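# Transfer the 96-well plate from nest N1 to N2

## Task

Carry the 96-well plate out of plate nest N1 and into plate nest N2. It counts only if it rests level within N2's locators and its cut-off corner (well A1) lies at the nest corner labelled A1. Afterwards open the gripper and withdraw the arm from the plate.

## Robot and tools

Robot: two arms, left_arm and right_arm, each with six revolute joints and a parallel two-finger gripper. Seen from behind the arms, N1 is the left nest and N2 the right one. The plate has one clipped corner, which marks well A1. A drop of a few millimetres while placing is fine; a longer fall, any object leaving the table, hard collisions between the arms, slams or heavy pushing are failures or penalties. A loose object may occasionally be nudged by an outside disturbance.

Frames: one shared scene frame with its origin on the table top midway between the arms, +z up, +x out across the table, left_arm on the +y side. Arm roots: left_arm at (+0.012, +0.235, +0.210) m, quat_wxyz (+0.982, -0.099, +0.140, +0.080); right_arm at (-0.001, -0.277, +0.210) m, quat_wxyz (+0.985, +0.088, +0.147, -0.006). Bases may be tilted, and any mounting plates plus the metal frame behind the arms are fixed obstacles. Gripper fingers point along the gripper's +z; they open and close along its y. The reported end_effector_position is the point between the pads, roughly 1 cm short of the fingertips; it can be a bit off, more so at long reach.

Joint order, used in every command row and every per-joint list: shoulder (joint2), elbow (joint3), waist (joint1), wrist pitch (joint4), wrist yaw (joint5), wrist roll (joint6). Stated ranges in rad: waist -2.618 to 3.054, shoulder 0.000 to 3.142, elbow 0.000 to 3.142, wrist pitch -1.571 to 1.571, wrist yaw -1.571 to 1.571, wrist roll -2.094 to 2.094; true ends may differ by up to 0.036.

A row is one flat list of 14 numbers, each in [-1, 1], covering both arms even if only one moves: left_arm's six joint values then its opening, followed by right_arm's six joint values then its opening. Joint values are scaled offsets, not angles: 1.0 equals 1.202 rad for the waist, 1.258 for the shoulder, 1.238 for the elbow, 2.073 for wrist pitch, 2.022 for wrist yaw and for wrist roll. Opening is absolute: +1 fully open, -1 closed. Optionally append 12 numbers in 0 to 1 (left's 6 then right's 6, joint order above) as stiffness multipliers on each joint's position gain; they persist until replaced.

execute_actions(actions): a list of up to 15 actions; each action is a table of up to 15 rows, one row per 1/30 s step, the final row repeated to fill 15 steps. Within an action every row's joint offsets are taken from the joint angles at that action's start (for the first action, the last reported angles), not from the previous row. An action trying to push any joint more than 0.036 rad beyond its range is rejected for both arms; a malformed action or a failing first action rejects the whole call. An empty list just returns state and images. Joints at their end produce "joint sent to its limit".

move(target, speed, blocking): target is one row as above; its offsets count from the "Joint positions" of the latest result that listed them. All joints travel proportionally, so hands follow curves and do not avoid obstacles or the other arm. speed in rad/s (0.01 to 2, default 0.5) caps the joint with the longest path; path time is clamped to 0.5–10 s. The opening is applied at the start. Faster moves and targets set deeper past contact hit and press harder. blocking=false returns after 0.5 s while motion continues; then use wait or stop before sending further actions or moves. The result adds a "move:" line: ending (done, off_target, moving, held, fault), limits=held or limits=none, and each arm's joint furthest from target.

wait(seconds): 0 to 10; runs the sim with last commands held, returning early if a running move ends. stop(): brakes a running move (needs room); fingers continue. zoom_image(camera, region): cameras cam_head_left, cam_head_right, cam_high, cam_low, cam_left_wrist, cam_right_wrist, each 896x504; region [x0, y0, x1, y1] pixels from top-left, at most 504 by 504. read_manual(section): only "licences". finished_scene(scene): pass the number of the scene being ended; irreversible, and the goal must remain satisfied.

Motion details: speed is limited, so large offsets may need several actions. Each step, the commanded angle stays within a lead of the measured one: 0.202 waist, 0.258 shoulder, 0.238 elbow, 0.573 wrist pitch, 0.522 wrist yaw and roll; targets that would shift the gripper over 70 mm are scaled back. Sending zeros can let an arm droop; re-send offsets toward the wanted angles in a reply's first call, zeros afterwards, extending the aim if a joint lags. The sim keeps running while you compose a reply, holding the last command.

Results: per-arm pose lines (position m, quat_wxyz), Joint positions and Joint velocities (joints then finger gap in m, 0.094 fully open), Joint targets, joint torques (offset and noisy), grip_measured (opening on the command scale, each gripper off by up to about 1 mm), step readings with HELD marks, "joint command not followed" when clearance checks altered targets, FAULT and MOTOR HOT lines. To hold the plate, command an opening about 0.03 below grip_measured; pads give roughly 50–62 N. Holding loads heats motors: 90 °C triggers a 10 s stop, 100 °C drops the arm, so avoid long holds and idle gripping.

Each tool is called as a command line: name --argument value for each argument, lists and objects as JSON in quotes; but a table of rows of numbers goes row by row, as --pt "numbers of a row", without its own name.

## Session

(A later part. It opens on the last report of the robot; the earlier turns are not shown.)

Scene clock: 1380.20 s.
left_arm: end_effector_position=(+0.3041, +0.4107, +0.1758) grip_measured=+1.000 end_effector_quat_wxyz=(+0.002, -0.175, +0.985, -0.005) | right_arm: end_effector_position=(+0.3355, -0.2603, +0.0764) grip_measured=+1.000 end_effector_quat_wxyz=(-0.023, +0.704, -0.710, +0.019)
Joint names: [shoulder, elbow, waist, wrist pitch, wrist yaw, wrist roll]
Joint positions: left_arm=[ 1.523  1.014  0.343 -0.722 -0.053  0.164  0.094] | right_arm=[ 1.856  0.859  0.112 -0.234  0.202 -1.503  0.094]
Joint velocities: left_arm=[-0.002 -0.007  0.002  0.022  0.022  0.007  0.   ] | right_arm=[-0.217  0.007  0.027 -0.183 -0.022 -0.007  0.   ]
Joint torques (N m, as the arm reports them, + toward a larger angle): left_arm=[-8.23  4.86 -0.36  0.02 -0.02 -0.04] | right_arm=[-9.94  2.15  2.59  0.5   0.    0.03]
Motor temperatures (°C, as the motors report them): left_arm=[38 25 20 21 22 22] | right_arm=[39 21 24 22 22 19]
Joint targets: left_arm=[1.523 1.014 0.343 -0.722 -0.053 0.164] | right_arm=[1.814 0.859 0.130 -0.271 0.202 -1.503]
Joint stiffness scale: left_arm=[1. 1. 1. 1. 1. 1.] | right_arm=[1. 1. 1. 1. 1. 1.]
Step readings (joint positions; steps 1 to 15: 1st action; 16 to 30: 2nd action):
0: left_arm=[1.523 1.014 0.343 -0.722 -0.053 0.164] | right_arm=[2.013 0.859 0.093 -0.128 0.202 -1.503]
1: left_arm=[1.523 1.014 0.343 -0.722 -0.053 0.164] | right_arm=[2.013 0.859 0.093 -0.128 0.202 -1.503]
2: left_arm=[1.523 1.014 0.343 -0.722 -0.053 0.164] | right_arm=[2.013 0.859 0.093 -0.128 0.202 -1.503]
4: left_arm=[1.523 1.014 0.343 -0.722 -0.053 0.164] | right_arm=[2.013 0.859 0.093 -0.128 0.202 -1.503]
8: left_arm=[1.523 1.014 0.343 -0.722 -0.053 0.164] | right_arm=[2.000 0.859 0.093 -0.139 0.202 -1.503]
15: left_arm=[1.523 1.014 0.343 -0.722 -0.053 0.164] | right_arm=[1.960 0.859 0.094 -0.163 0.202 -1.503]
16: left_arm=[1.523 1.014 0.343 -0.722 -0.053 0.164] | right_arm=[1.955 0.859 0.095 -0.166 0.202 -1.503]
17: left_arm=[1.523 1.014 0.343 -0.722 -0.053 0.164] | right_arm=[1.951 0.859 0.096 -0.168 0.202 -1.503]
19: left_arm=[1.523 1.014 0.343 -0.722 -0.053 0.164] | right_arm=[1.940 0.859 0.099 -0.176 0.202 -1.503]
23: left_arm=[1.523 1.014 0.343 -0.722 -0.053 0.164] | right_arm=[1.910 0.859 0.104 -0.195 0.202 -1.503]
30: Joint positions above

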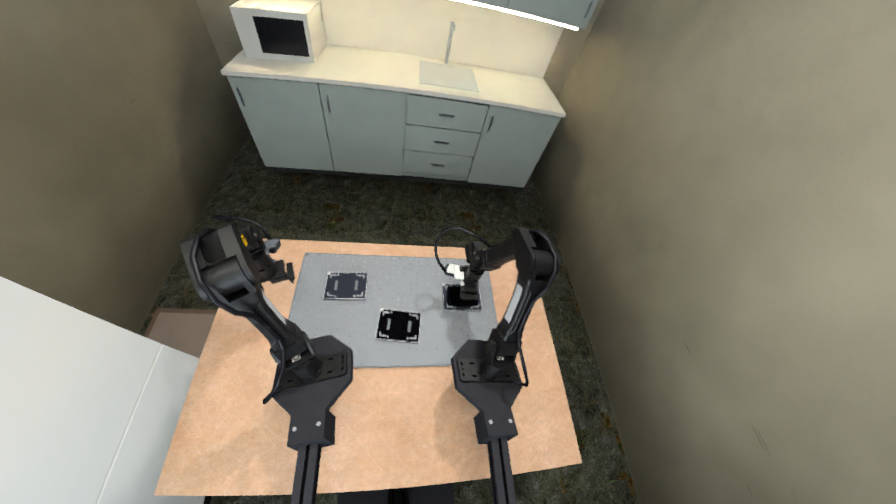

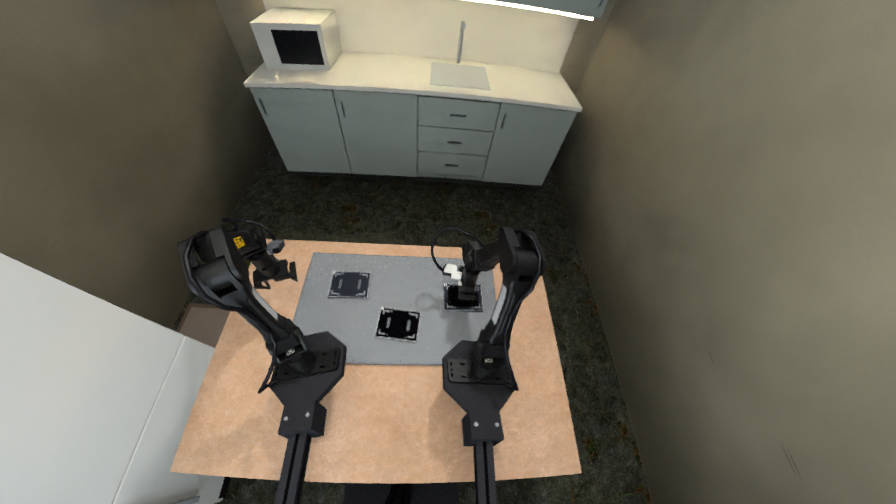

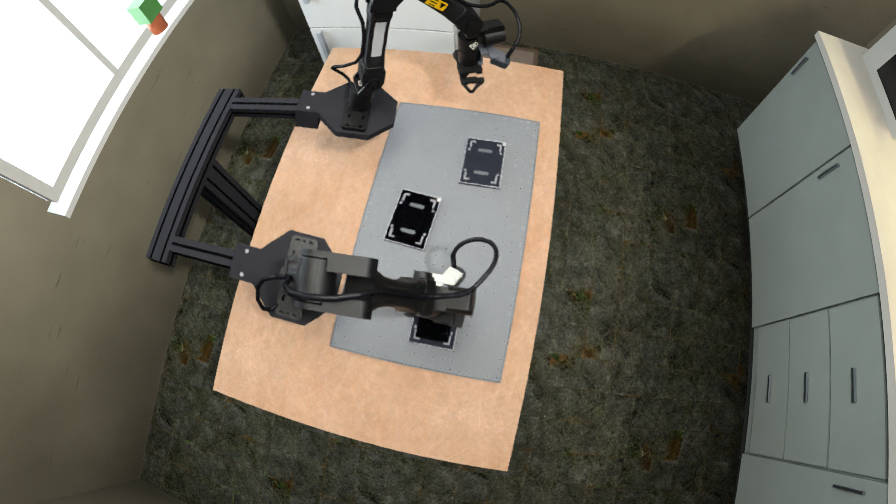

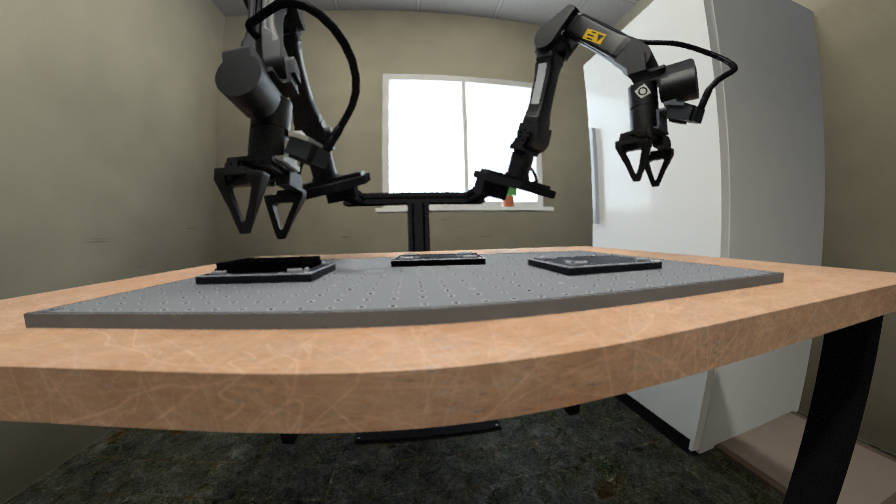

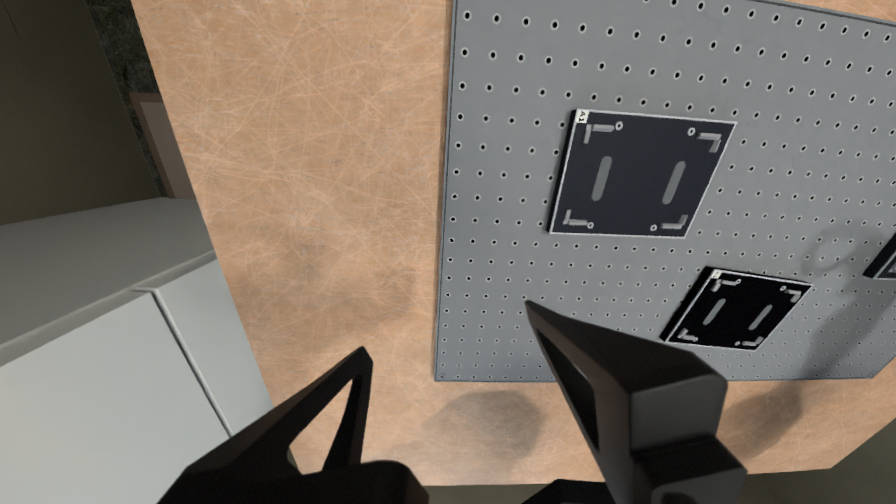

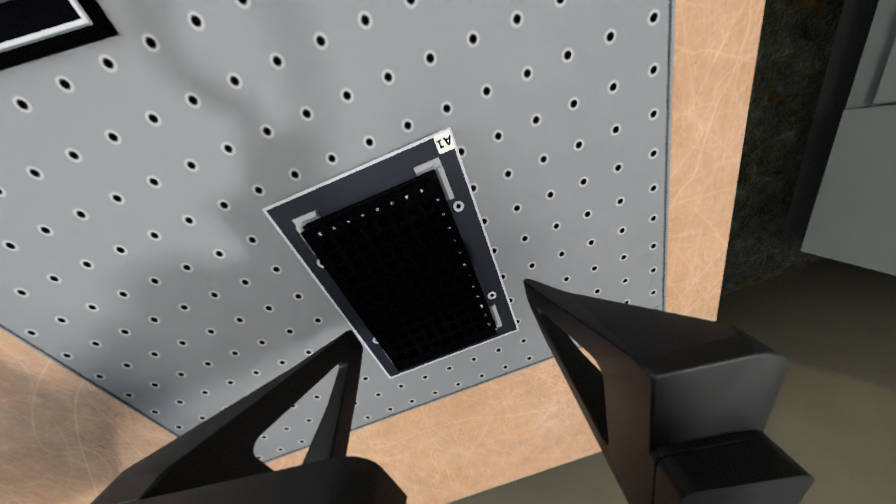

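move --target '[0,0,0,0,0,0,1, -0.134,0.259,-0.062,-0.238,-0.013,-0.032,1]' --speed 0.4

Scene clock: 1394.03 s.
left_arm: end_effector_position=(+0.3041, +0.4107, +0.1758) grip_measured=+1.000 end_effector_quat_wxyz=(+0.002, -0.175, +0.985, -0.005) | right_arm: end_effector_position=(+0.3704, -0.2993, +0.1621) grip_measured=+1.000 end_effector_quat_wxyz=(+0.001, +0.704, -0.710, +0.003)
Joint names: [shoulder, elbow, waist, wrist pitch, wrist yaw, wrist roll]
Joint positions: left_arm=[ 1.523  1.014  0.343 -0.722 -0.053  0.164  0.094] | right_arm=[ 1.713  1.151  0.043 -0.715  0.19  -1.559  0.094]
Joint velocities: left_arm=[ 0.012 -0.002  0.012  0.051 -0.007  0.007  0.   ] | right_arm=[ 0.012 -0.002  0.007  0.022 -0.022  0.037  0.   ]
Joint torques (N m, as the arm reports them, + toward a larger angle): left_arm=[-8.22  4.86 -0.36  0.02 -0.02 -0.04] | right_arm=[-10.17   5.5    0.72   0.38  -0.16  -0.06]
Motor temperatures (°C, as the motors report them): left_arm=[38 25 20 21 22 22] | right_arm=[40 21 24 22 22 19]
Joint targets: left_arm=[1.523 1.014 0.343 -0.722 -0.053 0.164] | right_arm=[1.687 1.179 0.037 -0.727 0.176 -1.567]
Joint stiffness scale: left_arm=[1. 1. 1. 1. 1. 1.] | right_arm=[1. 1. 1. 1. 1. 1.]
move: off_target (right_arm); limits=none; left_arm: farthest joint: the waist, 0.000 radians from its target (0.000 radians at the start); right_arm: farthest joint: the elbow, 0.029 radians from its target (0.321 radians at the start)

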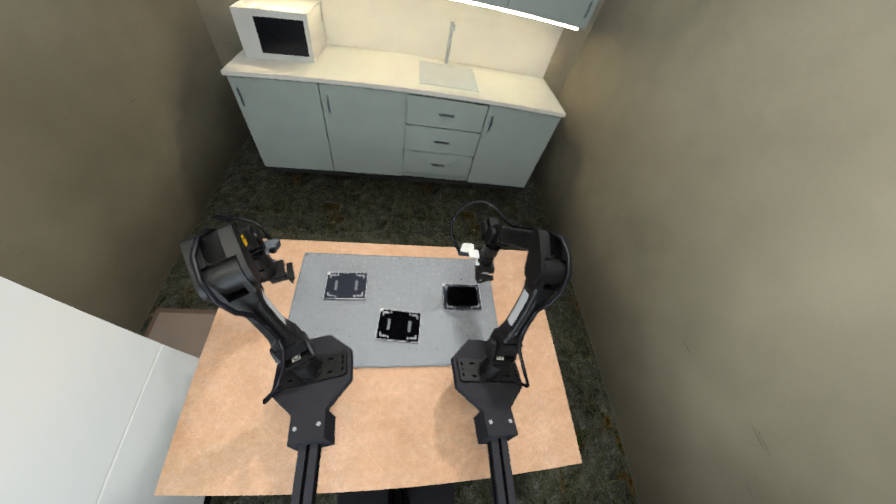

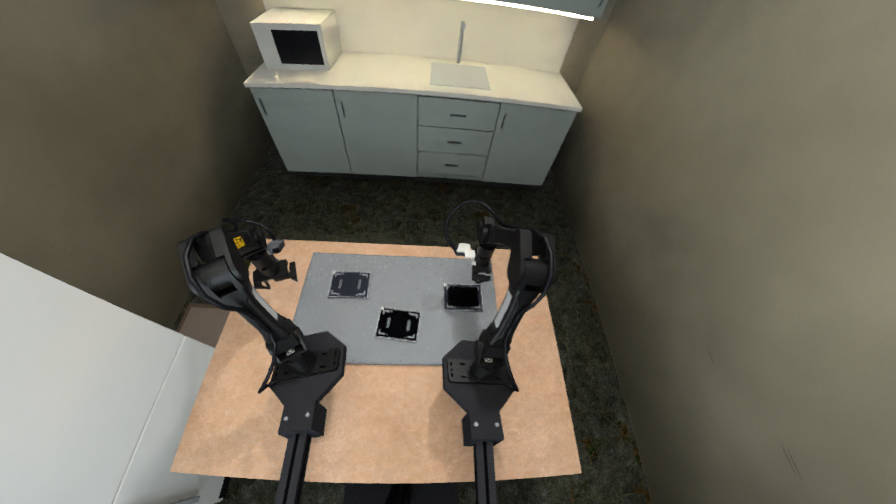

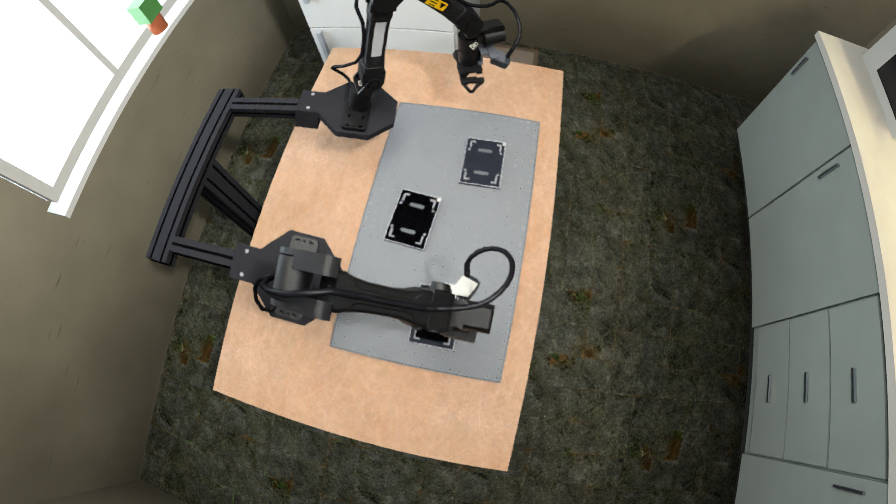

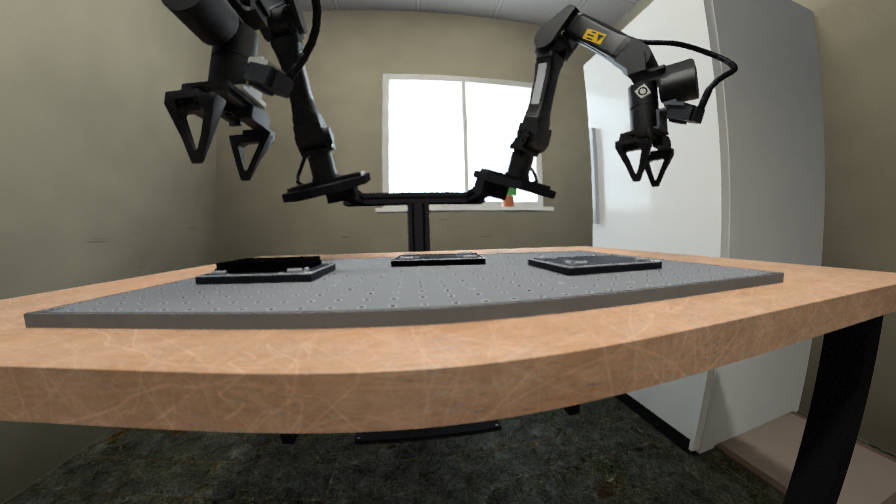

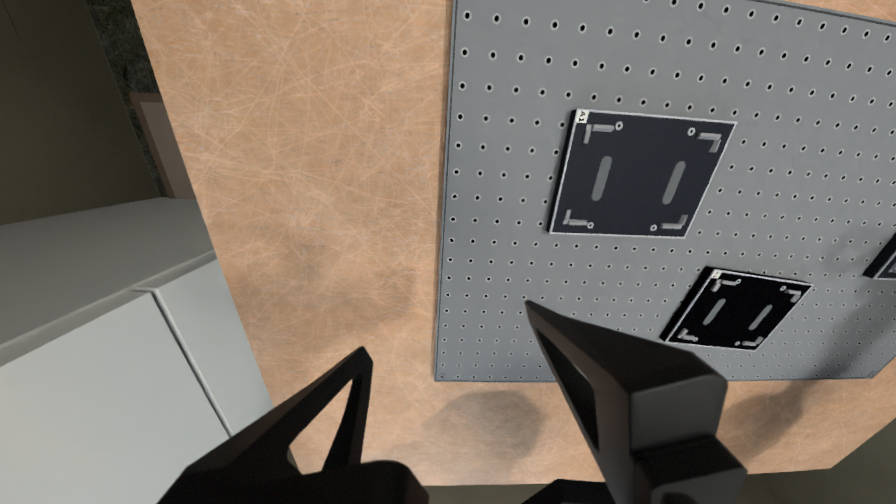

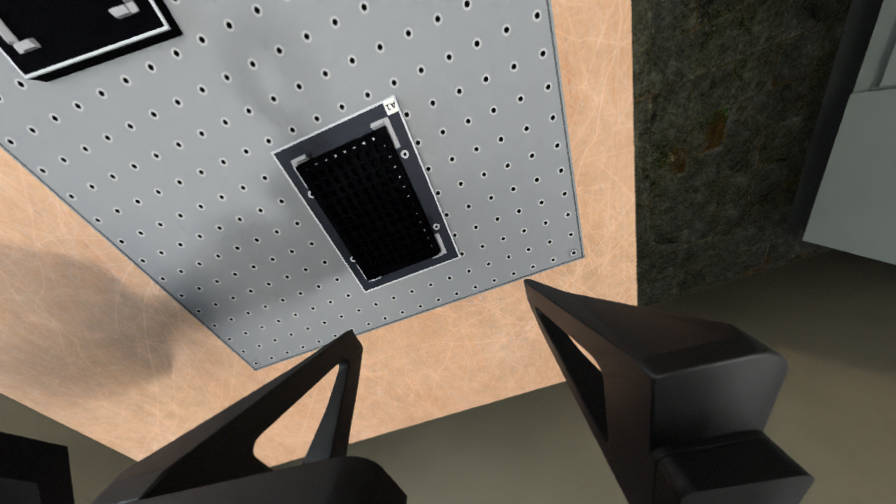

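zoom_image --camera "cam_right_wrist" --region '[260,80,480,310]'

zoom_image --camera "cam_head_right" --region '[430,270,500,320]'

zoom_image --camera "cam_low" --region '[190,240,350,295]'

Region (260, 80, 480, 310) of cam_right_wrist's 896x504 image, scaled by 2.191, with more detail than that image has; it fills the left 482 columns of this view, and the rest is white.

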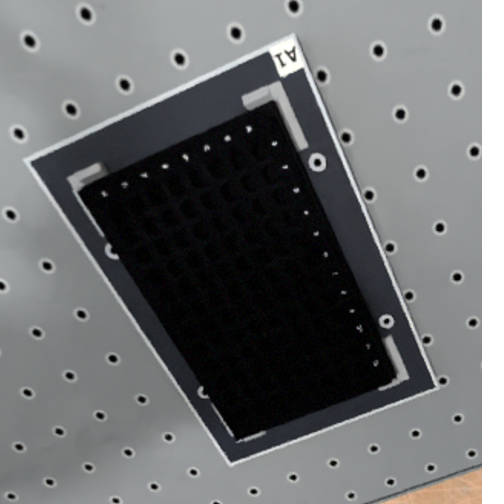

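Region (430, 270, 500, 320) of cam_head_right's 896x504 image, scaled by 7.200, with more detail than that image has; it fills the top 360 rows of this view, and the rest is white.

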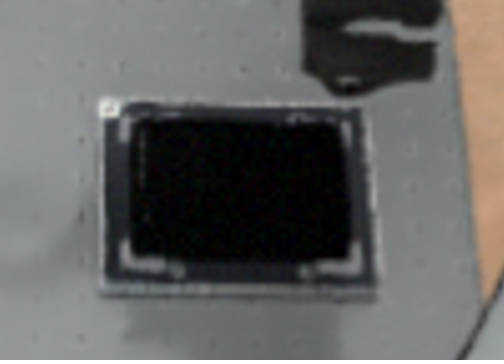

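Region (190, 240, 350, 295) of cam_low's 896x504 image, scaled by 3.150, with more detail than that image has; it fills the top 173 rows of this view, and the rest is white.

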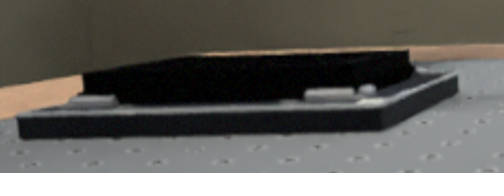

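move --target '[0,0,0,0,0,0,1, -0.12,0,-0.30,-0.07,0,0,1]' --speed 0.5

Scene clock: 1405.37 s.
left_arm: end_effector_position=(+0.3041, +0.4107, +0.1758) grip_measured=+1.000 end_effector_quat_wxyz=(+0.002, -0.175, +0.985, -0.005) | right_arm: end_effector_position=(+0.3228, -0.4243, +0.1877) grip_measured=+1.000 end_effector_quat_wxyz=(-0.064, -0.575, +0.816, -0.015)
Joint names: [shoulder, elbow, waist, wrist pitch, wrist yaw, wrist roll]
Joint positions: left_arm=[ 1.523  1.014  0.343 -0.722 -0.053  0.164  0.094] | right_arm=[ 1.589  1.151 -0.314 -0.847  0.194 -1.559  0.094]
Joint velocities: left_arm=[-0.012 -0.007  0.012  0.022 -0.051  0.007  0.   ] | right_arm=[ 0.017  0.002  0.012  0.066 -0.022 -0.022  0.   ]
Joint torques (N m, as the arm reports them, + toward a larger angle): left_arm=[-8.21  4.85 -0.36  0.02 -0.02 -0.04] | right_arm=[-9.9   3.69  0.32  0.21  0.04  0.02]
Motor temperatures (°C, as the motors report them): left_arm=[38 25 20 20 22 22] | right_arm=[41 22 24 22 22 19]
Joint targets: left_arm=[1.523 1.014 0.343 -0.722 -0.053 0.164] | right_arm=[1.562 1.151 -0.317 -0.860 0.191 -1.559]
Joint stiffness scale: left_arm=[1. 1. 1. 1. 1. 1.] | right_arm=[1. 1. 1. 1. 1. 1.]
move: off_target (right_arm); limits=none; left_arm: farthest joint: the waist, 0.000 radians from its target (0.000 radians at the start); right_arm: farthest joint: the shoulder, 0.027 radians from its target (0.151 radians at the start)

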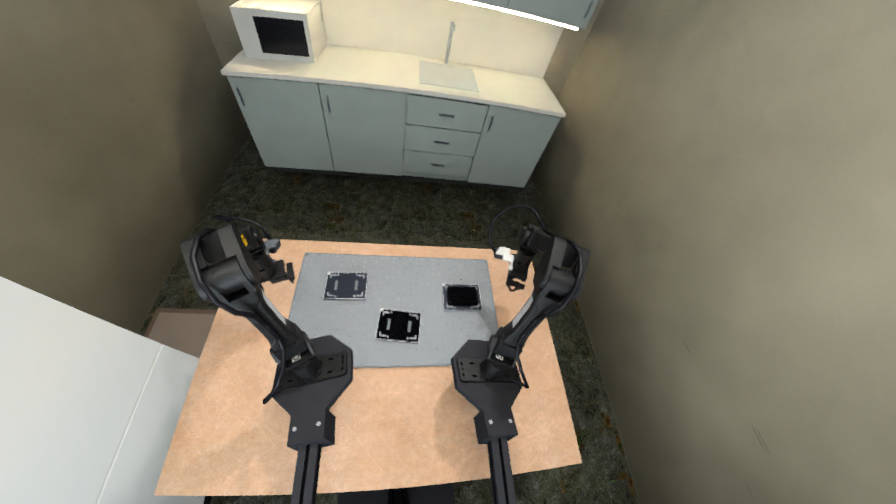

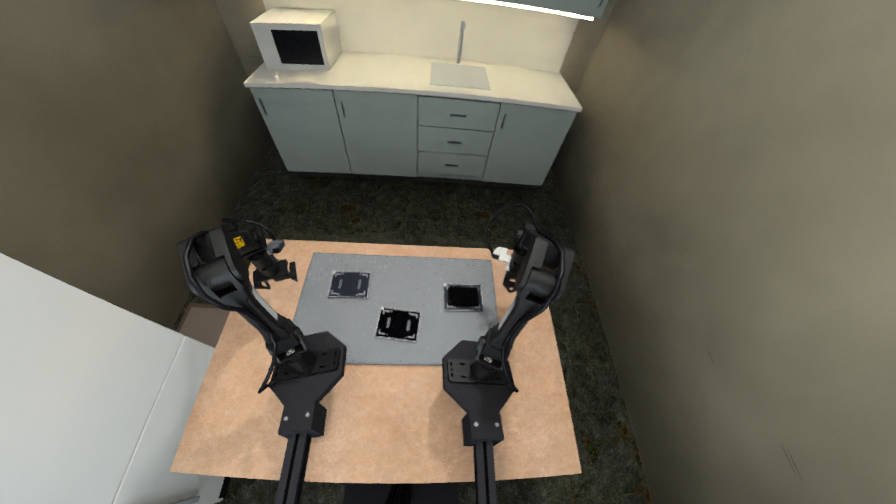

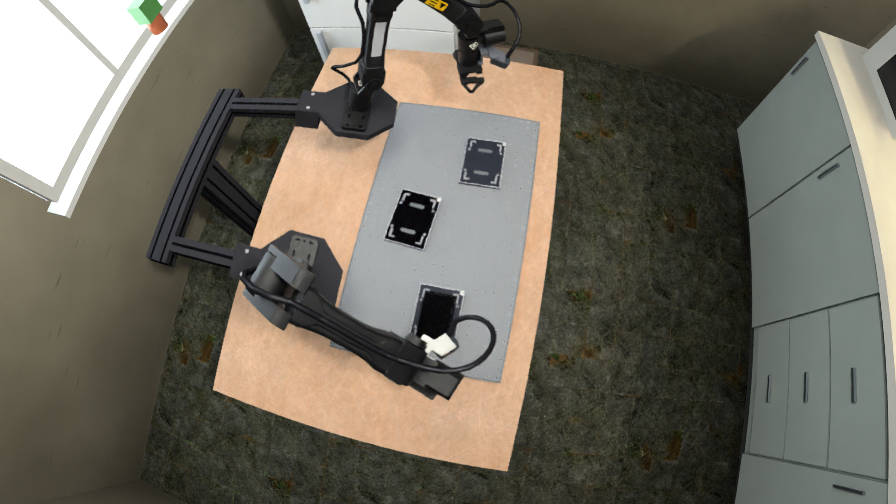

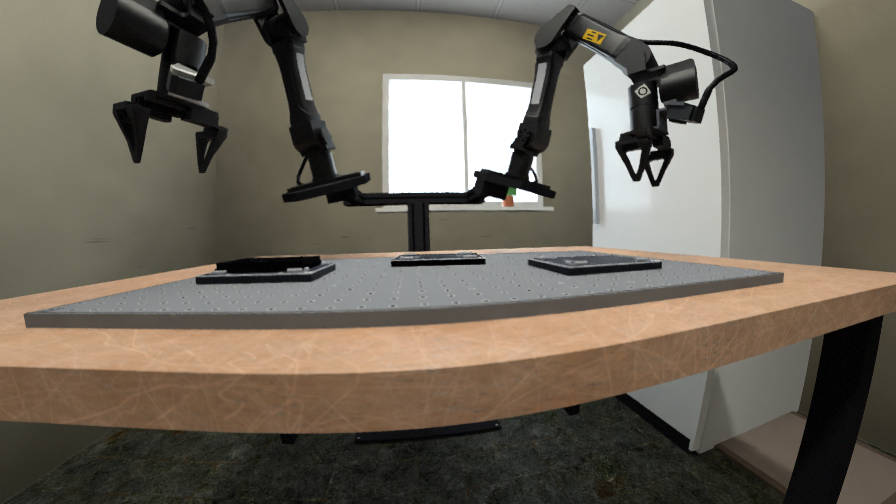

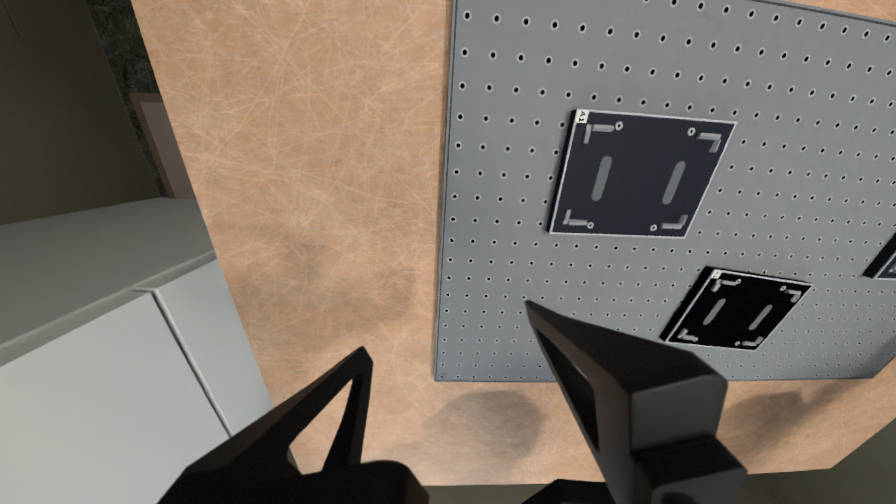

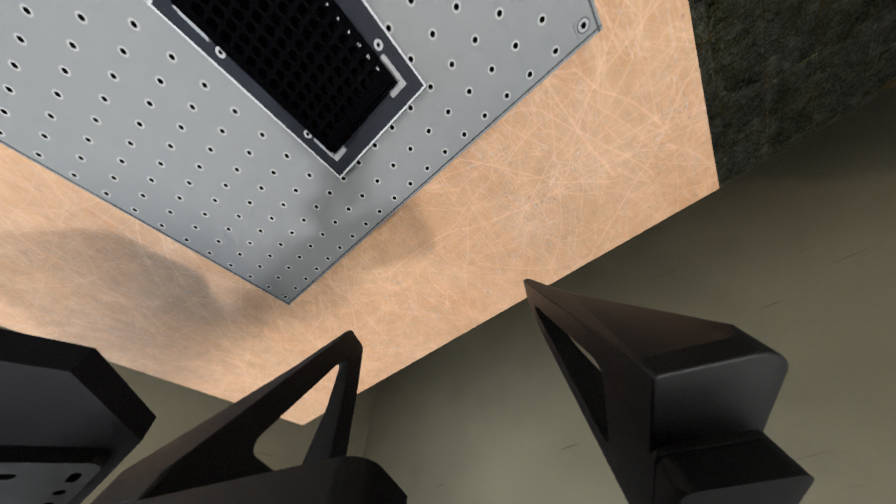

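zoom_image --camera "cam_right_wrist" --region '[260,20,460,200]'

zoom_image --camera "cam_high" --region '[395,275,485,350]'

Region (260, 20, 460, 200) of cam_right_wrist's 896x504 image, scaled by 2.520, with more detail than that image has; it fills the top 454 rows of this view, and the rest is white.

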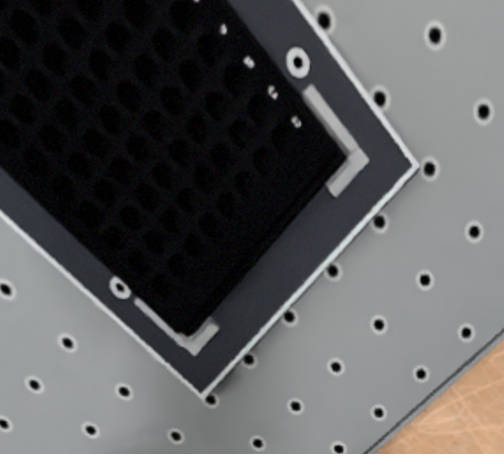

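Region (395, 275, 485, 350) of cam_high's 896x504 image, scaled by 5.600, with more detail than that image has.

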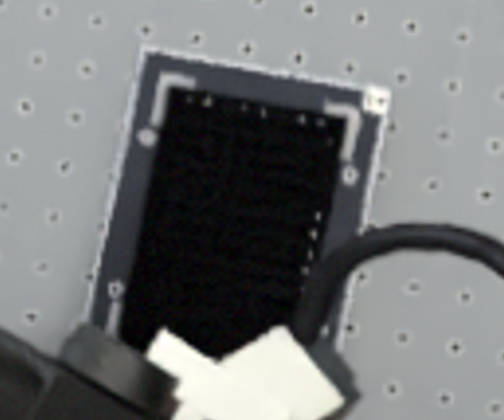

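Plate is inside all four locators with A1 at the mark.

finished_scene --scene 1

The scene is finished: the task was done.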